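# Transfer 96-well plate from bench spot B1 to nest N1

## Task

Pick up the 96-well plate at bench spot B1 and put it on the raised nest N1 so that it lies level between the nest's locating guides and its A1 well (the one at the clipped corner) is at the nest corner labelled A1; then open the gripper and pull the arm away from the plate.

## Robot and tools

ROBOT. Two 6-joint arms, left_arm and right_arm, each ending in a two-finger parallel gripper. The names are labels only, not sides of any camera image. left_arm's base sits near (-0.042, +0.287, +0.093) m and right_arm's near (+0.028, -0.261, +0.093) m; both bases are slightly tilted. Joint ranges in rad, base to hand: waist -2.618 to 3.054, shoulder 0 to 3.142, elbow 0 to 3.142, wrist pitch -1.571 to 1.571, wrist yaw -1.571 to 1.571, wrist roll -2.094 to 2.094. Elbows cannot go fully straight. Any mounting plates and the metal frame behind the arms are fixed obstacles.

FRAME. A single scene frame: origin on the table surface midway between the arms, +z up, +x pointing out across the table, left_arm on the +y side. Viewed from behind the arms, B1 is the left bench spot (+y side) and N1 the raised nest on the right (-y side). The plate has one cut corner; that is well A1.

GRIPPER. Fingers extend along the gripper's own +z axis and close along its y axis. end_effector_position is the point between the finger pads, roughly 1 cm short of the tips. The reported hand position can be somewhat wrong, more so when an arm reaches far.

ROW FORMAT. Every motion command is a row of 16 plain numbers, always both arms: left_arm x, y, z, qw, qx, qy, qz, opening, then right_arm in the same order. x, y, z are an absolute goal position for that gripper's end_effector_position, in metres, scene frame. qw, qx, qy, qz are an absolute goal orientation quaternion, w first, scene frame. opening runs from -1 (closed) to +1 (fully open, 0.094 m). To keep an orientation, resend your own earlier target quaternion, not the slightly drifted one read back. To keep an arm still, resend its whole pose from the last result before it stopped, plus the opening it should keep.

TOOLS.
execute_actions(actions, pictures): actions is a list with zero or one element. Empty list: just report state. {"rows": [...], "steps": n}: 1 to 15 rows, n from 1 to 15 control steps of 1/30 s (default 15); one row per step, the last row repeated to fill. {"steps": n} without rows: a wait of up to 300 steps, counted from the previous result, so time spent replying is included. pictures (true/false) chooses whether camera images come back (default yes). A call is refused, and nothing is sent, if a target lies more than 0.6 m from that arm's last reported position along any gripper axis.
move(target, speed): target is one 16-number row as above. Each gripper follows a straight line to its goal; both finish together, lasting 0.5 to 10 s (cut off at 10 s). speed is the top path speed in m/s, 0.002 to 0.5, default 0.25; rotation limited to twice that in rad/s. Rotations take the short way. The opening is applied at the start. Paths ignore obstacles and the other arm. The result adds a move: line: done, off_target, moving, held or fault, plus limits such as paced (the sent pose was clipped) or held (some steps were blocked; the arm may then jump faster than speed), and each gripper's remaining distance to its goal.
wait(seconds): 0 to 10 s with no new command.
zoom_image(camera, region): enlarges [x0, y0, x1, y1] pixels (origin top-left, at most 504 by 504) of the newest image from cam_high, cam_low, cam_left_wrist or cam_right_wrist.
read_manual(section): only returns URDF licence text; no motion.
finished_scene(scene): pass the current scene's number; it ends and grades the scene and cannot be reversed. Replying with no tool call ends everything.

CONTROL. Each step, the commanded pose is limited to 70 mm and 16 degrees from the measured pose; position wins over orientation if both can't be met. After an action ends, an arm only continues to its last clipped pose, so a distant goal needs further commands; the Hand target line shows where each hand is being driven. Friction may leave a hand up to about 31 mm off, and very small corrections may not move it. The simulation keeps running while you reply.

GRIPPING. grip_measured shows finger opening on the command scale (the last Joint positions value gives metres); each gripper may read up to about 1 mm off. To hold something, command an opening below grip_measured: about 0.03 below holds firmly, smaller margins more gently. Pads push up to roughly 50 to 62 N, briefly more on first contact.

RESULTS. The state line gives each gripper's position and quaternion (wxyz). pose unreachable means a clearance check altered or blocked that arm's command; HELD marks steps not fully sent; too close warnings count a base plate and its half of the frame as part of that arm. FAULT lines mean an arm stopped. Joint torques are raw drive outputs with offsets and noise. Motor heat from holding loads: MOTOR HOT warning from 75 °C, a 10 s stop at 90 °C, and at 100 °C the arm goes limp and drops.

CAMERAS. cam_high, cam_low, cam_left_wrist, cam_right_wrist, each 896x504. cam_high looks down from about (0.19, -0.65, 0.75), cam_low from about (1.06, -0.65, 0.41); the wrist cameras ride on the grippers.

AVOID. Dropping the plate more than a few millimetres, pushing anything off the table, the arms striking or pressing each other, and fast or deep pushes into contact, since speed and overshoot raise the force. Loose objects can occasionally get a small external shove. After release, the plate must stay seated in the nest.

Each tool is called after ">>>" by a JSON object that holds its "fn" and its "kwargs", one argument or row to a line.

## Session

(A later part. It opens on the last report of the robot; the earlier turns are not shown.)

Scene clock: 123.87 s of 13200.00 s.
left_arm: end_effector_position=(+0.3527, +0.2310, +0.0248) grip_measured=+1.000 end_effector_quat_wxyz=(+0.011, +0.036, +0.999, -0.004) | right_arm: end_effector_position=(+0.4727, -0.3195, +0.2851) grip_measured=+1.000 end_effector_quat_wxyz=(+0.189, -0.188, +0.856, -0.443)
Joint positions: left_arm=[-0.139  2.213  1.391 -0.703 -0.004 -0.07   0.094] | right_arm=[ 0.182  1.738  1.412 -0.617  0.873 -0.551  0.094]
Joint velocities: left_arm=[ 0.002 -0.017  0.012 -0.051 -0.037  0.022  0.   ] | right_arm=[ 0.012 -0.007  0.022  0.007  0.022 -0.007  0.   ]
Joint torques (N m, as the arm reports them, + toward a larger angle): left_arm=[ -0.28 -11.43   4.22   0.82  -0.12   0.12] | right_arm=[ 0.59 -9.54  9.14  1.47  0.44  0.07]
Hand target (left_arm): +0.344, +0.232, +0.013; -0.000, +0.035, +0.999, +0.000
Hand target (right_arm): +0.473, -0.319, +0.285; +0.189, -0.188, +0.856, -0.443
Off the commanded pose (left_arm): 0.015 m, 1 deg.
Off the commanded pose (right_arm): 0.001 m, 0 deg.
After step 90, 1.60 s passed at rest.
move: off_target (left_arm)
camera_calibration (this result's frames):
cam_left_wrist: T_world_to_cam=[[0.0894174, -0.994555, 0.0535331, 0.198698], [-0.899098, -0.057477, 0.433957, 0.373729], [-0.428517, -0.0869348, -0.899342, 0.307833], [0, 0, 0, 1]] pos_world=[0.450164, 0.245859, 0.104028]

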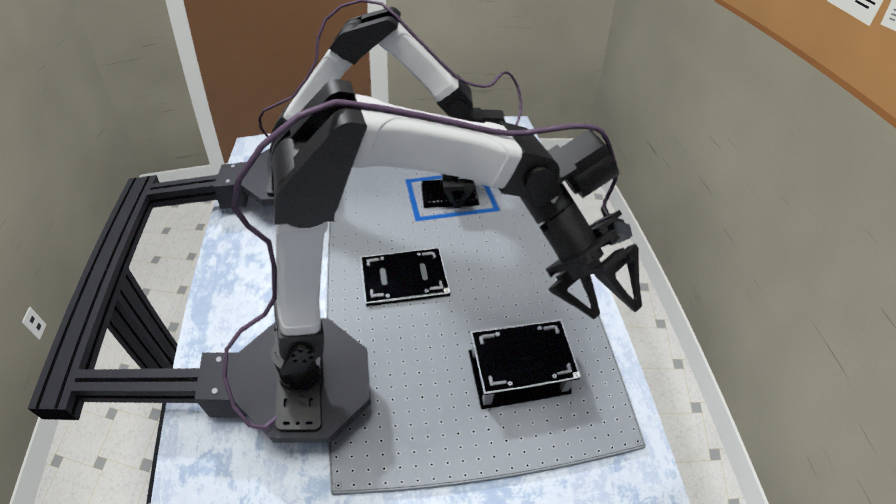

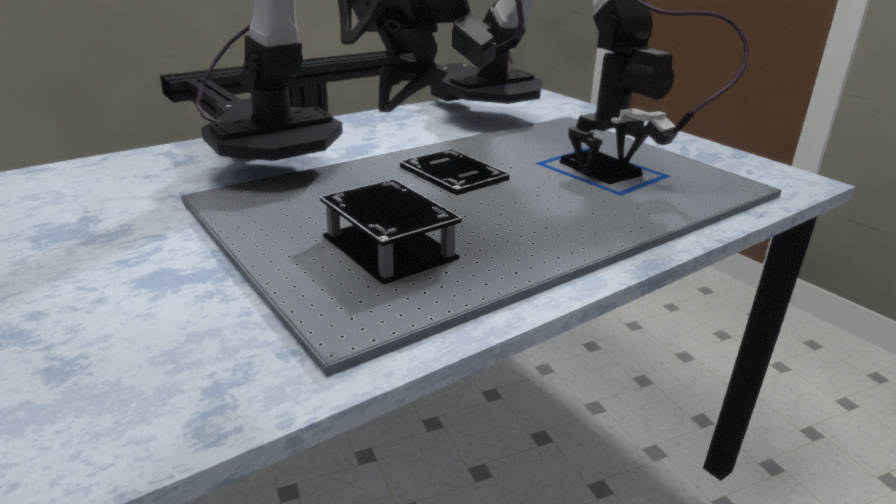

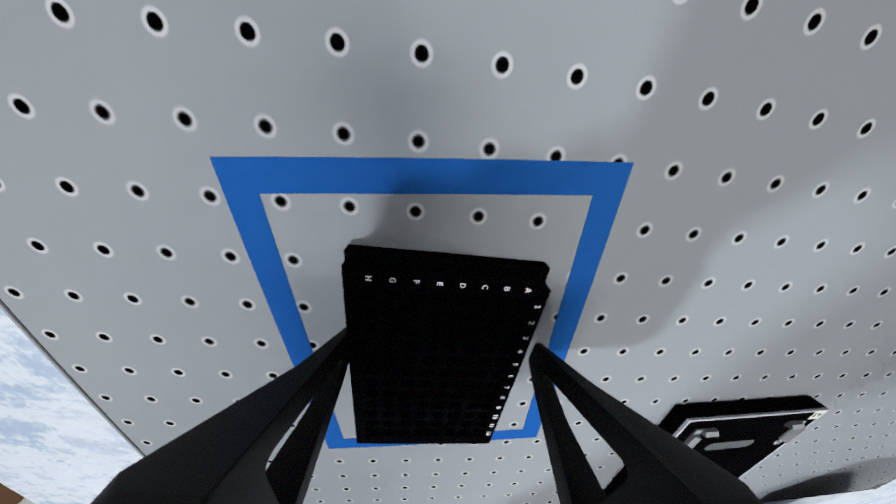

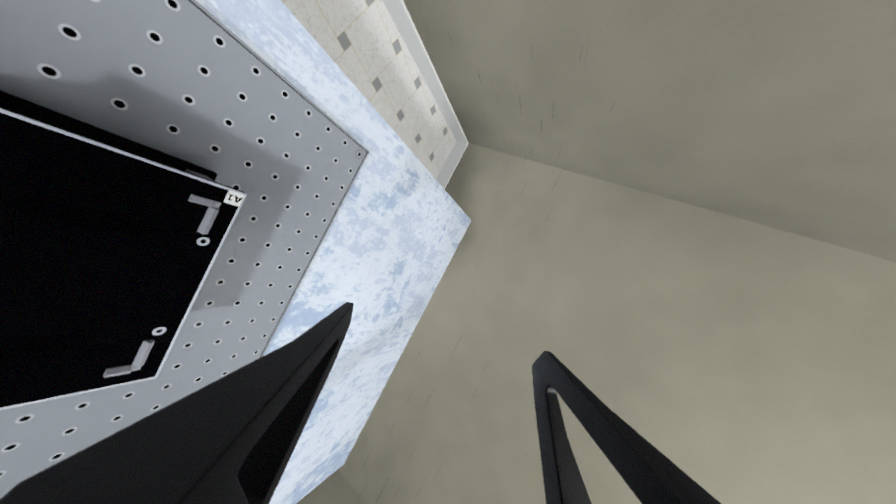

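>>> {"fn": "move", "kwargs": {
  "target": [0.3527,0.231,0.0248,0.011,0.036,0.999,-0.004,0.74, 0.473,-0.319,0.285,0.189,-0.188,0.856,-0.443,1]
}}

Scene clock: 132.23 s of 13200.00 s.
left_arm: end_effector_position=(+0.3529, +0.2309, +0.0248) grip_measured=+0.758 end_effector_quat_wxyz=(+0.012, +0.036, +0.999, -0.004) | right_arm: end_effector_position=(+0.4727, -0.3195, +0.2851) grip_measured=+1.000 end_effector_quat_wxyz=(+0.189, -0.188, +0.856, -0.443)
Joint positions: left_arm=[-0.139  2.213  1.391 -0.702 -0.004 -0.07   0.083] | right_arm=[ 0.182  1.738  1.412 -0.617  0.873 -0.551  0.094]
Joint velocities: left_arm=[ 0.002  0.017 -0.012 -0.007 -0.051  0.022 -0.001] | right_arm=[ 0.002 -0.007  0.002  0.037 -0.007  0.037  0.   ]
Joint torques (N m, as the arm reports them, + toward a larger angle): left_arm=[ -0.04 -12.97   6.04   0.56  -0.05   0.15] | right_arm=[ 0.57 -9.55  9.14  1.47  0.44  0.07]
Hand target (left_arm): +0.353, +0.231, +0.025; +0.011, +0.036, +0.999, -0.004
Hand target (right_arm): +0.473, -0.319, +0.285; +0.189, -0.188, +0.856, -0.443
Off the commanded pose (left_arm): 0.000 m, 0 deg.
Off the commanded pose (right_arm): 0.001 m, 0 deg.
After step 90, 4.67 s passed at rest.
move: done
camera_calibration (this result's frames):
cam_left_wrist: T_world_to_cam=[[0.0893674, -0.994545, 0.0537953, 0.198643], [-0.899589, -0.0574166, 0.432947, 0.374158], [-0.427497, -0.087085, -0.899813, 0.307642], [0, 0, 0, 1]] pos_world=[0.450352, 0.245833, 0.104143]

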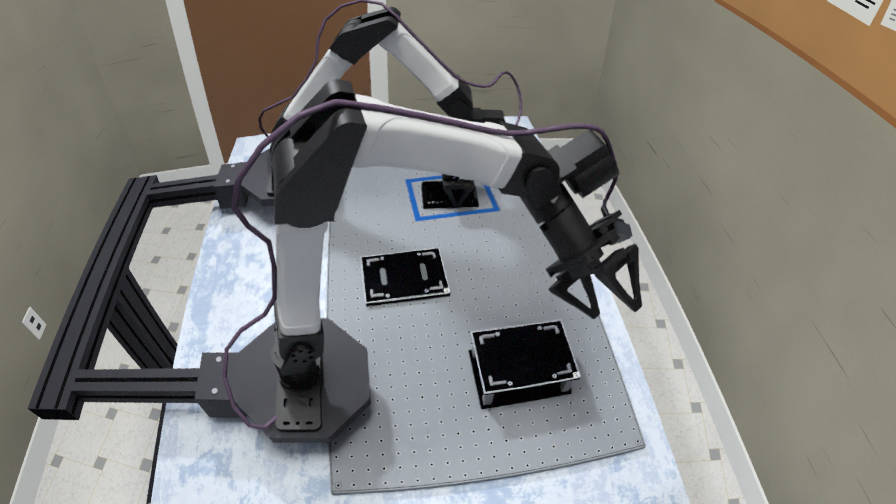

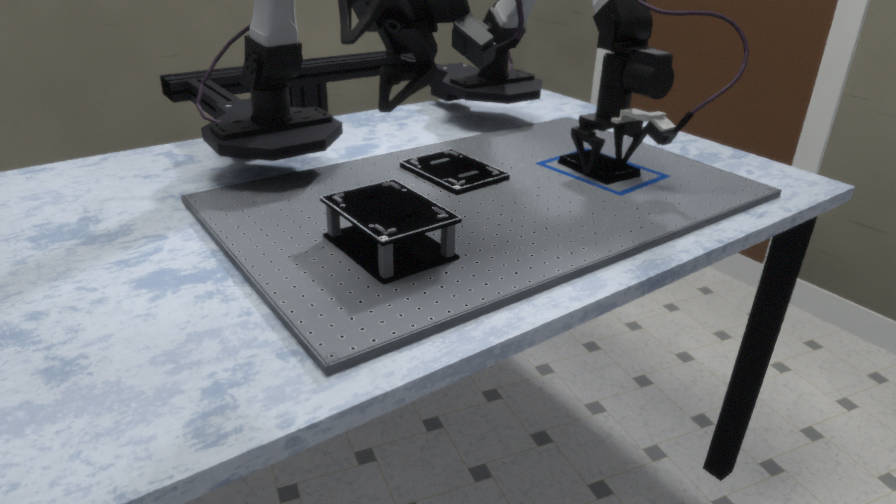

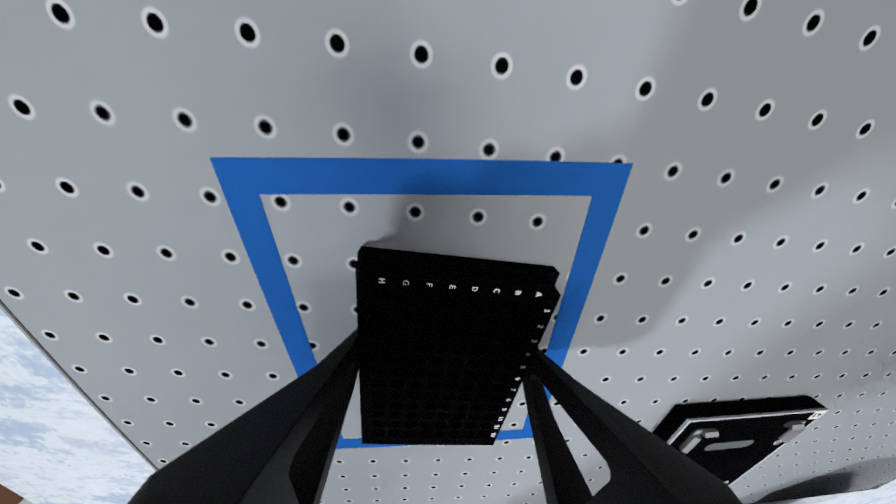

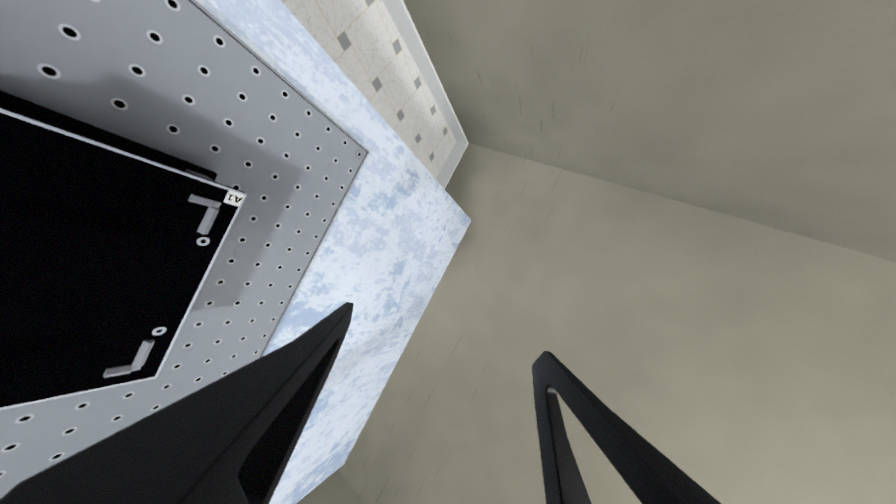

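>>> {"fn": "move", "kwargs": {
  "target": [0.353,0.231,0.10,0,0.035,0.999,0,0.72, 0.38,-0.2,0.22,0,0,1,0,1],
  "speed": 0.15
}}

Scene clock: 154.17 s of 13200.00 s.
left_arm: end_effector_position=(+0.3451, +0.2326, +0.0853) grip_measured=+0.754 end_effector_quat_wxyz=(-0.018, +0.036, +0.999, -0.001) | right_arm: end_effector_position=(+0.3914, -0.1939, +0.2261) grip_measured=+1.000 end_effector_quat_wxyz=(+0.028, -0.014, +1.000, +0.003)
Joint positions: left_arm=[-0.139  2.124  1.515 -0.973 -0.004 -0.07   0.082] | right_arm=[ 0.203  1.861  1.7   -1.331  0.015  0.165  0.094]
Joint velocities: left_arm=[-0.002 -0.012 -0.002  0.051 -0.022  0.037 -0.   ] | right_arm=[ 0.012  0.017  0.012 -0.037 -0.066 -0.066  0.   ]
Joint torques (N m, as the arm reports them, + toward a larger angle): left_arm=[ -0.34 -14.4    8.47   0.27  -0.1    0.11] | right_arm=[-0.63 -9.18  6.38  0.23 -0.13  0.11]
Hand target (left_arm): +0.353, +0.231, +0.100; +0.000, +0.035, +0.999, -0.000
Hand target (right_arm): +0.384, -0.198, +0.217; +0.005, -0.002, +1.000, +0.004
Off the commanded pose (left_arm): 0.017 m, 2 deg.
Off the commanded pose (right_arm): 0.014 m, 4 deg.
After step 90, 14.87 s passed at rest.
move: off_target (left_arm, right_arm)
camera_calibration (this result's frames):
cam_left_wrist: T_world_to_cam=[[0.0915741, -0.994991, 0.0400925, 0.198285], [-0.872586, -0.0607793, 0.484665, 0.328066], [-0.4798, -0.0793669, -0.873781, 0.372925], [0, 0, 0, 1]] pos_world=[0.447037, 0.246829, 0.158903]
cam_right_wrist: T_world_to_cam=[[0.337301, -0.941395, 0.00209112, -0.309982], [-0.833089, -0.297459, 0.466348, 0.209208], [-0.438395, -0.159041, -0.884599, 0.443111], [0, 0, 0, 1]] pos_world=[0.473104, -0.159112, 0.29506]

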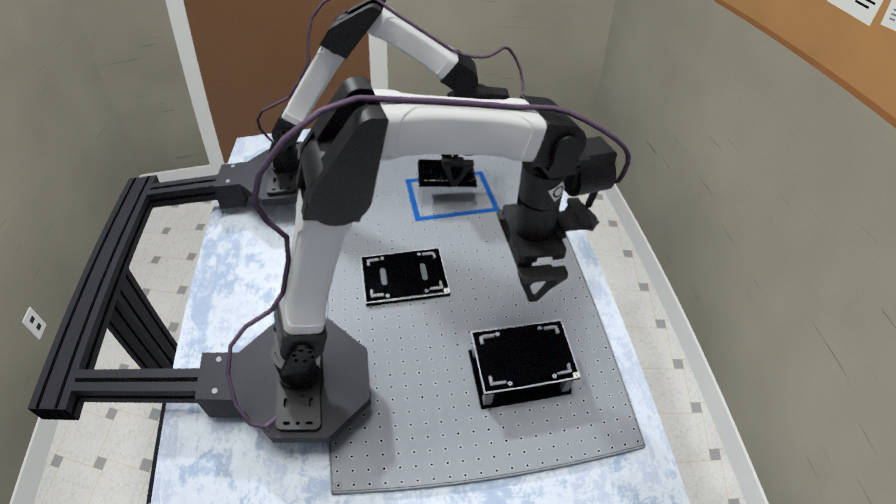

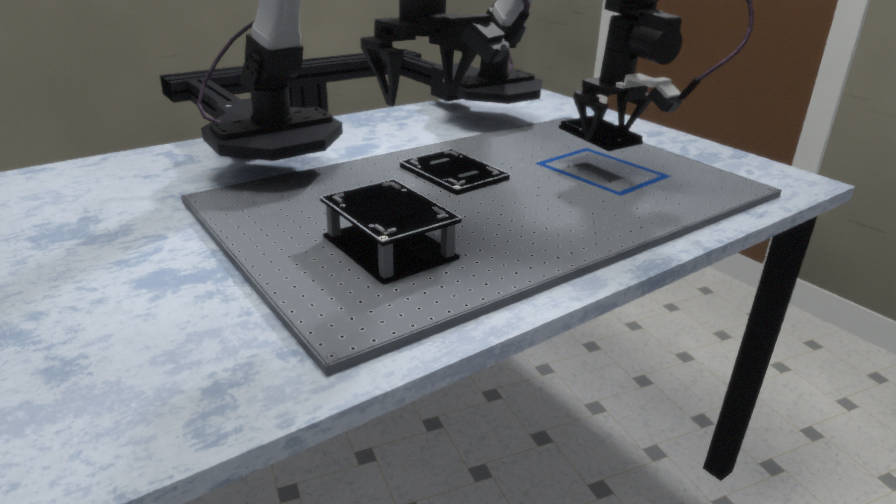

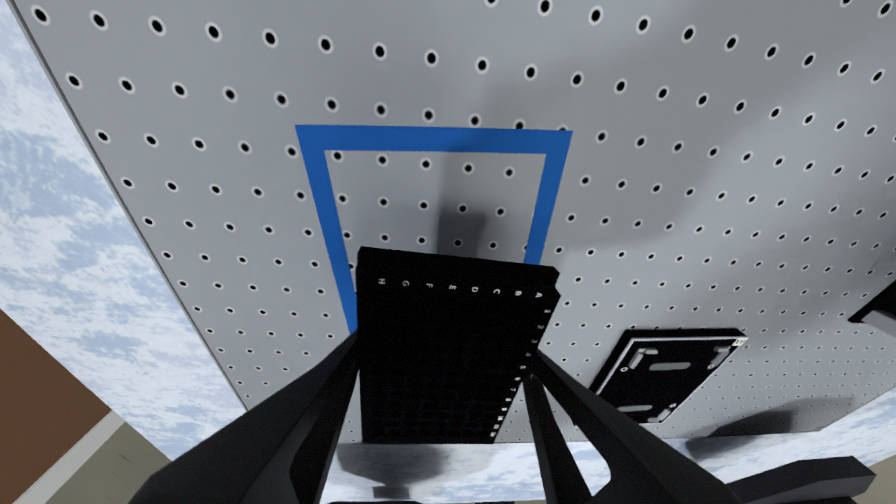

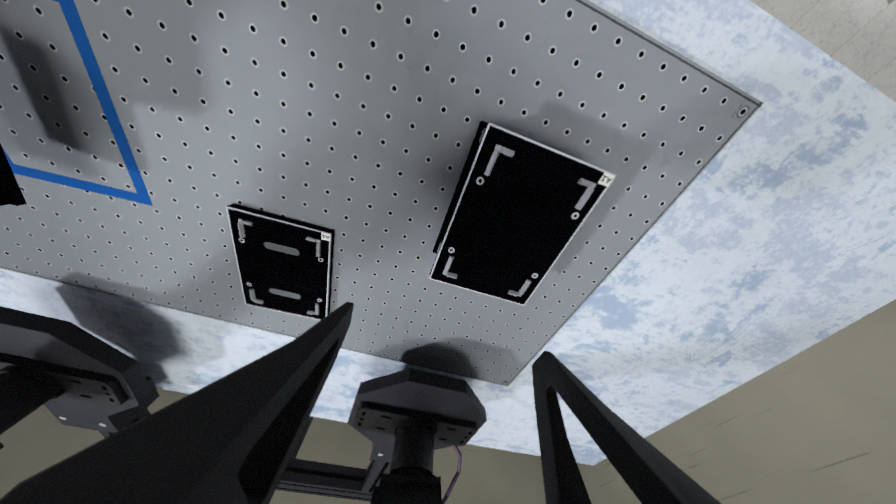

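>>> {"fn": "move", "kwargs": {
  "target": [0.40,0.02,0.08,0,0,1,0,0.72, 0.384,-0.198,0.217,0,0,1,0,1],
  "speed": 0.2
}}

Scene clock: 162.23 s of 13200.00 s.
left_arm: end_effector_position=(+0.3985, +0.0165, +0.0839) grip_measured=+0.754 end_effector_quat_wxyz=(+0.005, +0.006, +1.000, -0.009) | right_arm: end_effector_position=(+0.3889, -0.1938, +0.2260) grip_measured=+1.000 end_effector_quat_wxyz=(+0.022, -0.010, +1.000, +0.004)
Joint positions: left_arm=[-0.551  2.684  2.506 -1.357 -0.008 -0.542  0.082] | right_arm=[ 0.203  1.861  1.7   -1.341  0.012  0.173  0.094]
Joint velocities: left_arm=[-0.022  0.002  0.012  0.007  0.066  0.007 -0.001] | right_arm=[-0.012  0.002 -0.027  0.022 -0.007  0.037  0.   ]
Joint torques (N m, as the arm reports them, + toward a larger angle): left_arm=[  0.02 -15.26   9.     0.36  -0.22   0.09] | right_arm=[-0.39 -8.26  7.43  0.16 -0.03  0.11]
Hand target (left_arm): +0.400, +0.019, +0.080; +0.004, -0.000, +1.000, -0.001
Hand target (right_arm): +0.384, -0.198, +0.217; +0.000, +0.000, +1.000, +0.000
Off the commanded pose (left_arm): 0.005 m, 1 deg.
Off the commanded pose (right_arm): 0.011 m, 3 deg.
After step 90, 3.10 s passed at rest.
move: off_target (right_arm)
camera_calibration (this result's frames):
cam_left_wrist: T_world_to_cam=[[0.15025, -0.986734, 0.0614969, -0.0468568], [-0.888301, -0.107433, 0.446519, 0.372457], [-0.433988, -0.121717, -0.892659, 0.364212], [0, 0, 0, 1]] pos_world=[0.495958, 0.0381098, 0.16169]
cam_right_wrist: T_world_to_cam=[[0.330002, -0.943976, -0.00277014, -0.30566], [-0.830487, -0.29172, 0.474543, 0.205453], [-0.448765, -0.1543, -0.880228, 0.445881], [0, 0, 0, 1]] pos_world=[0.471591, -0.159802, 0.294134]

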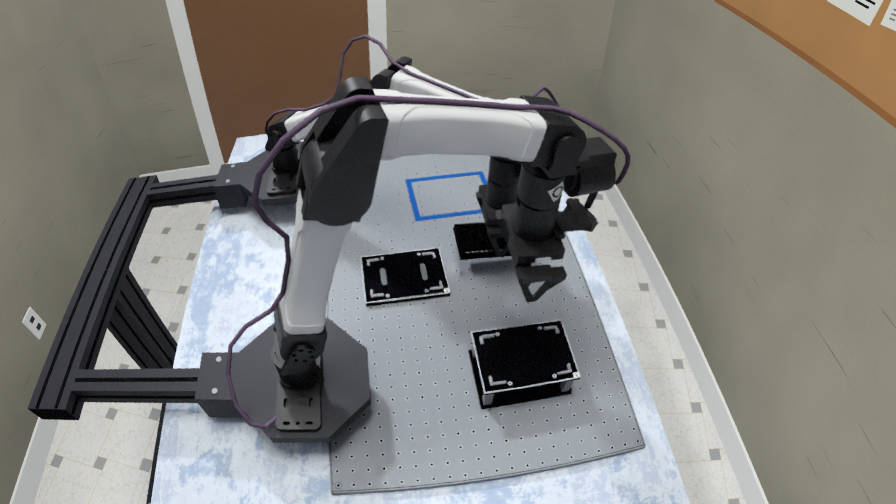

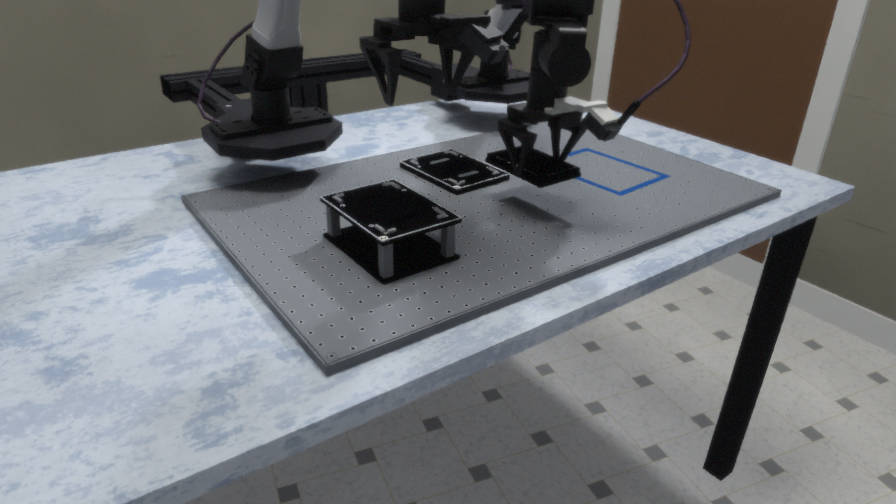

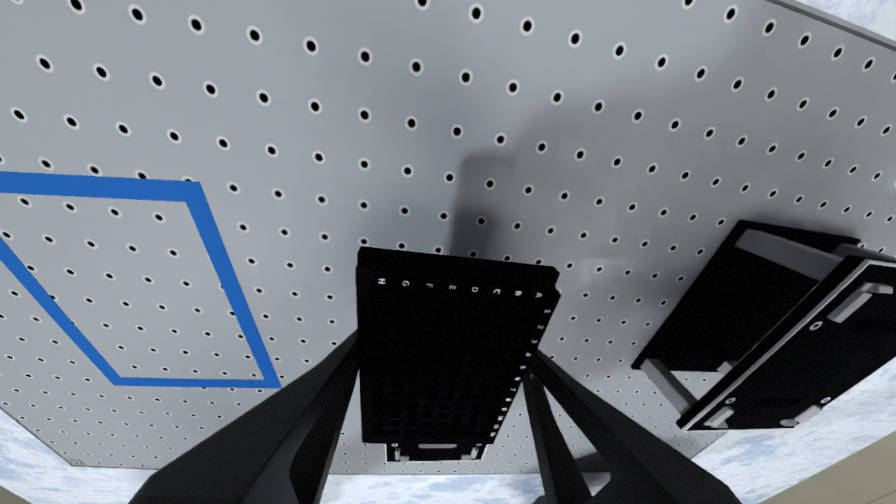

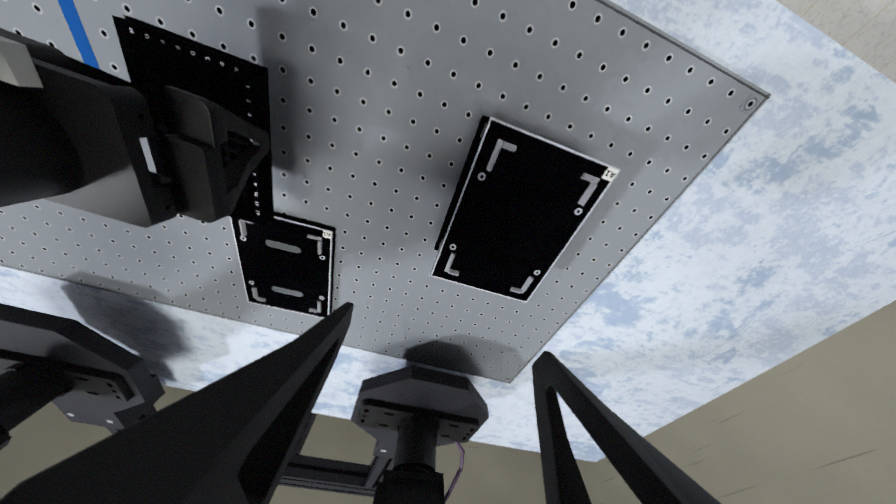

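>>> {"fn": "move", "kwargs": {
  "target": [0.40,0.018,0.022,0,0,1,0,0.72, 0.384,-0.198,0.217,0,0,1,0,1],
  "speed": 0.06
}}

Scene clock: 167.27 s of 13200.00 s.
left_arm: end_effector_position=(+0.4015, +0.0136, +0.0356) grip_measured=+0.754 end_effector_quat_wxyz=(+0.006, +0.005, +1.000, -0.009) | right_arm: end_effector_position=(+0.3888, -0.1938, +0.2260) grip_measured=+1.000 end_effector_quat_wxyz=(+0.022, -0.010, +1.000, +0.004)
Joint positions: left_arm=[-0.551  2.729  2.401 -1.206 -0.008 -0.542  0.082] | right_arm=[ 0.203  1.861  1.7   -1.341  0.012  0.173  0.094]
Joint velocities: left_arm=[-0.002  0.012 -0.012  0.037 -0.037 -0.022 -0.   ] | right_arm=[ 0.007 -0.007 -0.032 -0.037 -0.007  0.022  0.   ]
Joint torques (N m, as the arm reports them, + toward a larger angle): left_arm=[  0.02 -15.94   5.47   0.71  -0.19   0.09] | right_arm=[-0.39 -8.26  7.47  0.16 -0.03  0.11]
Hand target (left_arm): +0.399, +0.018, +0.022; -0.000, +0.000, +1.000, +0.000
Hand target (right_arm): +0.384, -0.198, +0.217; +0.000, +0.000, +1.000, +0.000
Off the commanded pose (left_arm): 0.014 m, 1 deg.
Off the commanded pose (right_arm): 0.011 m, 3 deg.
After step 90, 0.63 s passed at rest.
move: off_target (left_arm, right_arm)
camera_calibration (this result's frames):
cam_left_wrist: T_world_to_cam=[[0.15056, -0.986608, 0.0627328, -0.0473598], [-0.888977, -0.107354, 0.445191, 0.396713], [-0.432495, -0.122796, -0.893235, 0.321461], [0, 0, 0, 1]] pos_world=[0.49883, 0.0353373, 0.113498]
cam_right_wrist: T_world_to_cam=[[0.330005, -0.943975, -0.00282441, -0.305636], [-0.830308, -0.291689, 0.474875, 0.205235], [-0.449094, -0.154366, -0.880049, 0.445908], [0, 0, 0, 1]] pos_world=[0.471524, -0.159815, 0.294096]

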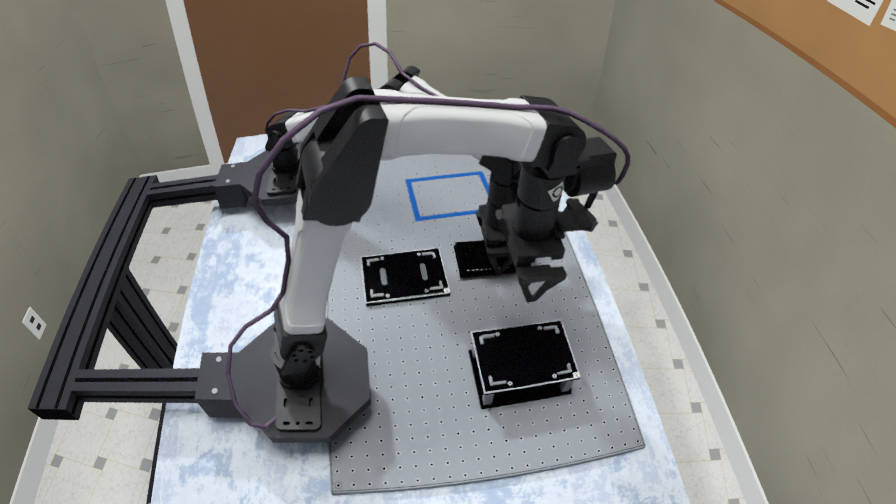

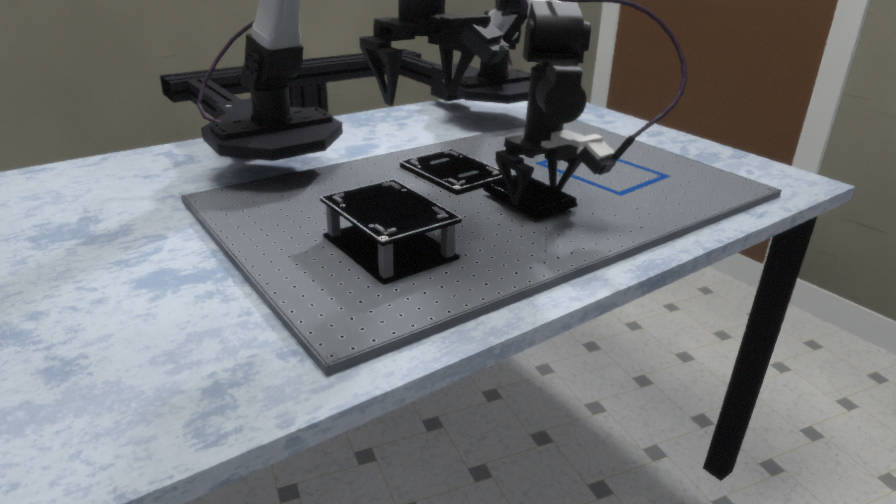

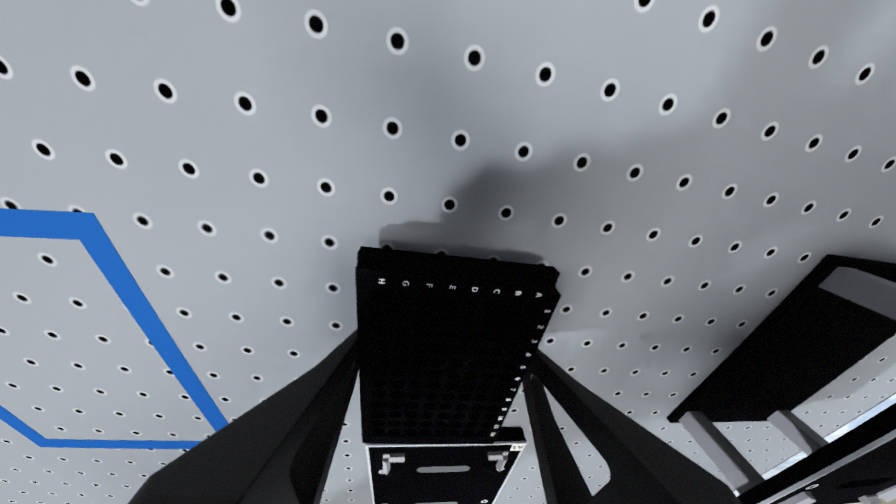

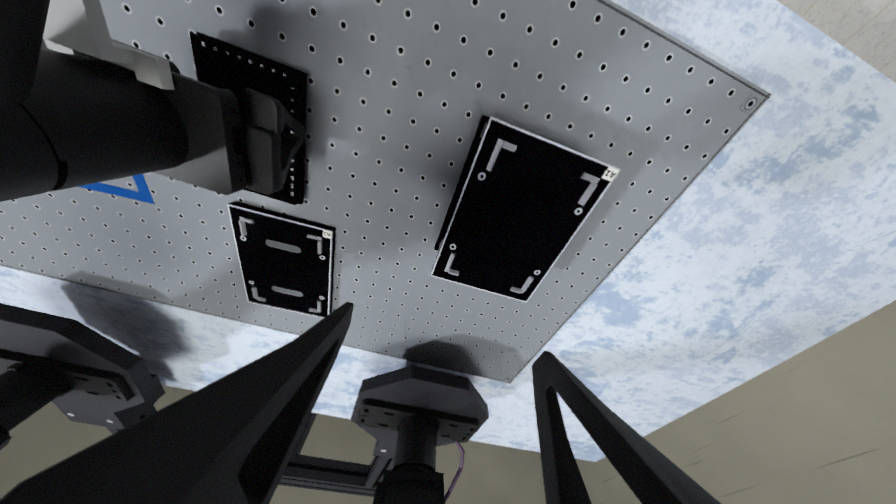

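>>> {"fn": "move", "kwargs": {
  "target": [0.402,0.016,0.008,0,0,1,0,0.72, 0.384,-0.198,0.217,0,0,1,0,1],
  "speed": 0.04
}}

Scene clock: 171.87 s of 13200.00 s.
left_arm: end_effector_position=(+0.4028, +0.0128, +0.0257) grip_measured=+0.754 end_effector_quat_wxyz=(+0.006, +0.005, +1.000, -0.009) | right_arm: end_effector_position=(+0.3888, -0.1938, +0.2260) grip_measured=+1.000 end_effector_quat_wxyz=(+0.022, -0.010, +1.000, +0.004)
Joint positions: left_arm=[-0.551  2.749  2.401 -1.185 -0.009 -0.542  0.082] | right_arm=[ 0.203  1.861  1.7   -1.341  0.012  0.173  0.094]
Joint velocities: left_arm=[-0.012  0.002 -0.002  0.037 -0.037  0.022  0.   ] | right_arm=[-0.007 -0.002 -0.017 -0.022 -0.037  0.037  0.   ]
Joint torques (N m, as the arm reports them, + toward a larger angle): left_arm=[ -0.06 -14.74   6.73   0.74  -0.19   0.08] | right_arm=[-0.39 -8.25  7.46  0.16 -0.03  0.11]
Hand target (left_arm): +0.401, +0.016, +0.008; -0.000, +0.000, +1.000, -0.000
Hand target (right_arm): +0.384, -0.198, +0.217; +0.000, +0.000, +1.000, +0.000
Off the commanded pose (left_arm): 0.018 m, 1 deg.
Off the commanded pose (right_arm): 0.011 m, 3 deg.
After step 90, 0.67 s passed at rest.
move: off_target (left_arm, right_arm)
camera_calibration (this result's frames):
cam_left_wrist: T_world_to_cam=[[0.150523, -0.98662, 0.062646, -0.0477817], [-0.889441, -0.10749, 0.444231, 0.402375], [-0.431553, -0.122587, -0.893719, 0.312782], [0, 0, 0, 1]] pos_world=[0.500063, 0.0344519, 0.103785]
cam_right_wrist: T_world_to_cam=[[0.330005, -0.943975, -0.00282441, -0.305636], [-0.830308, -0.291689, 0.474875, 0.205235], [-0.449094, -0.154366, -0.880049, 0.445908], [0, 0, 0, 1]] pos_world=[0.471524, -0.159815, 0.294096]

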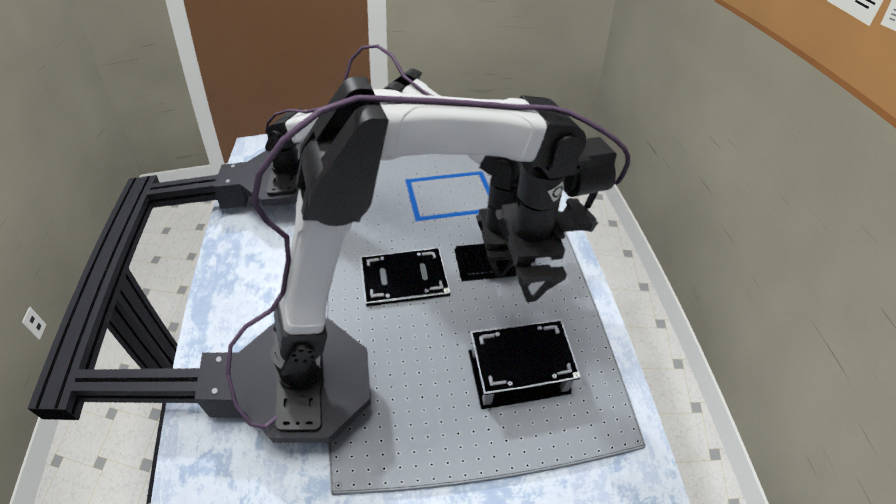

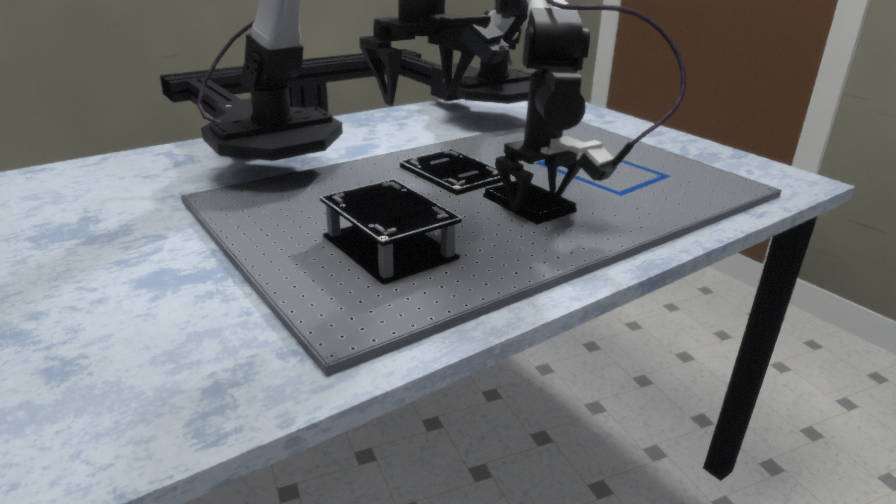

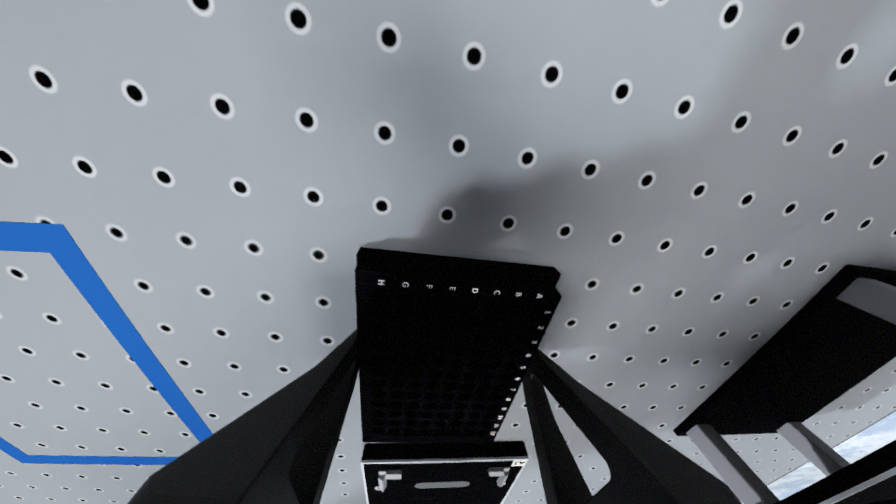

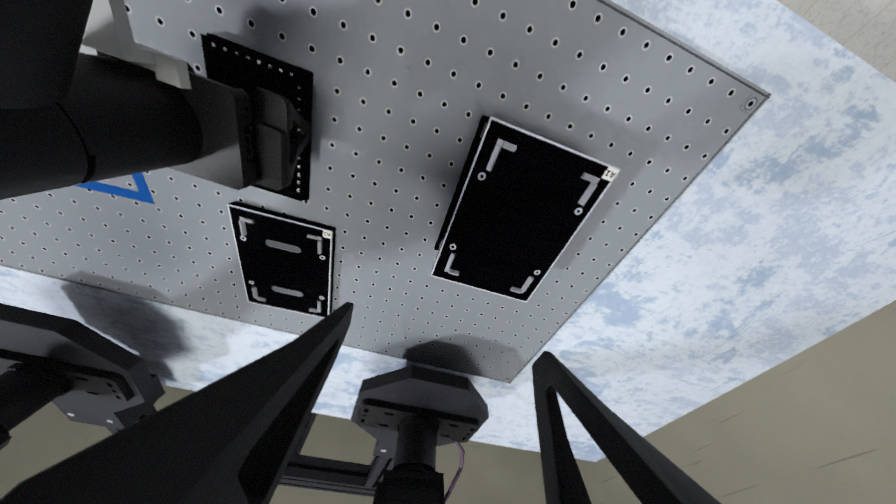

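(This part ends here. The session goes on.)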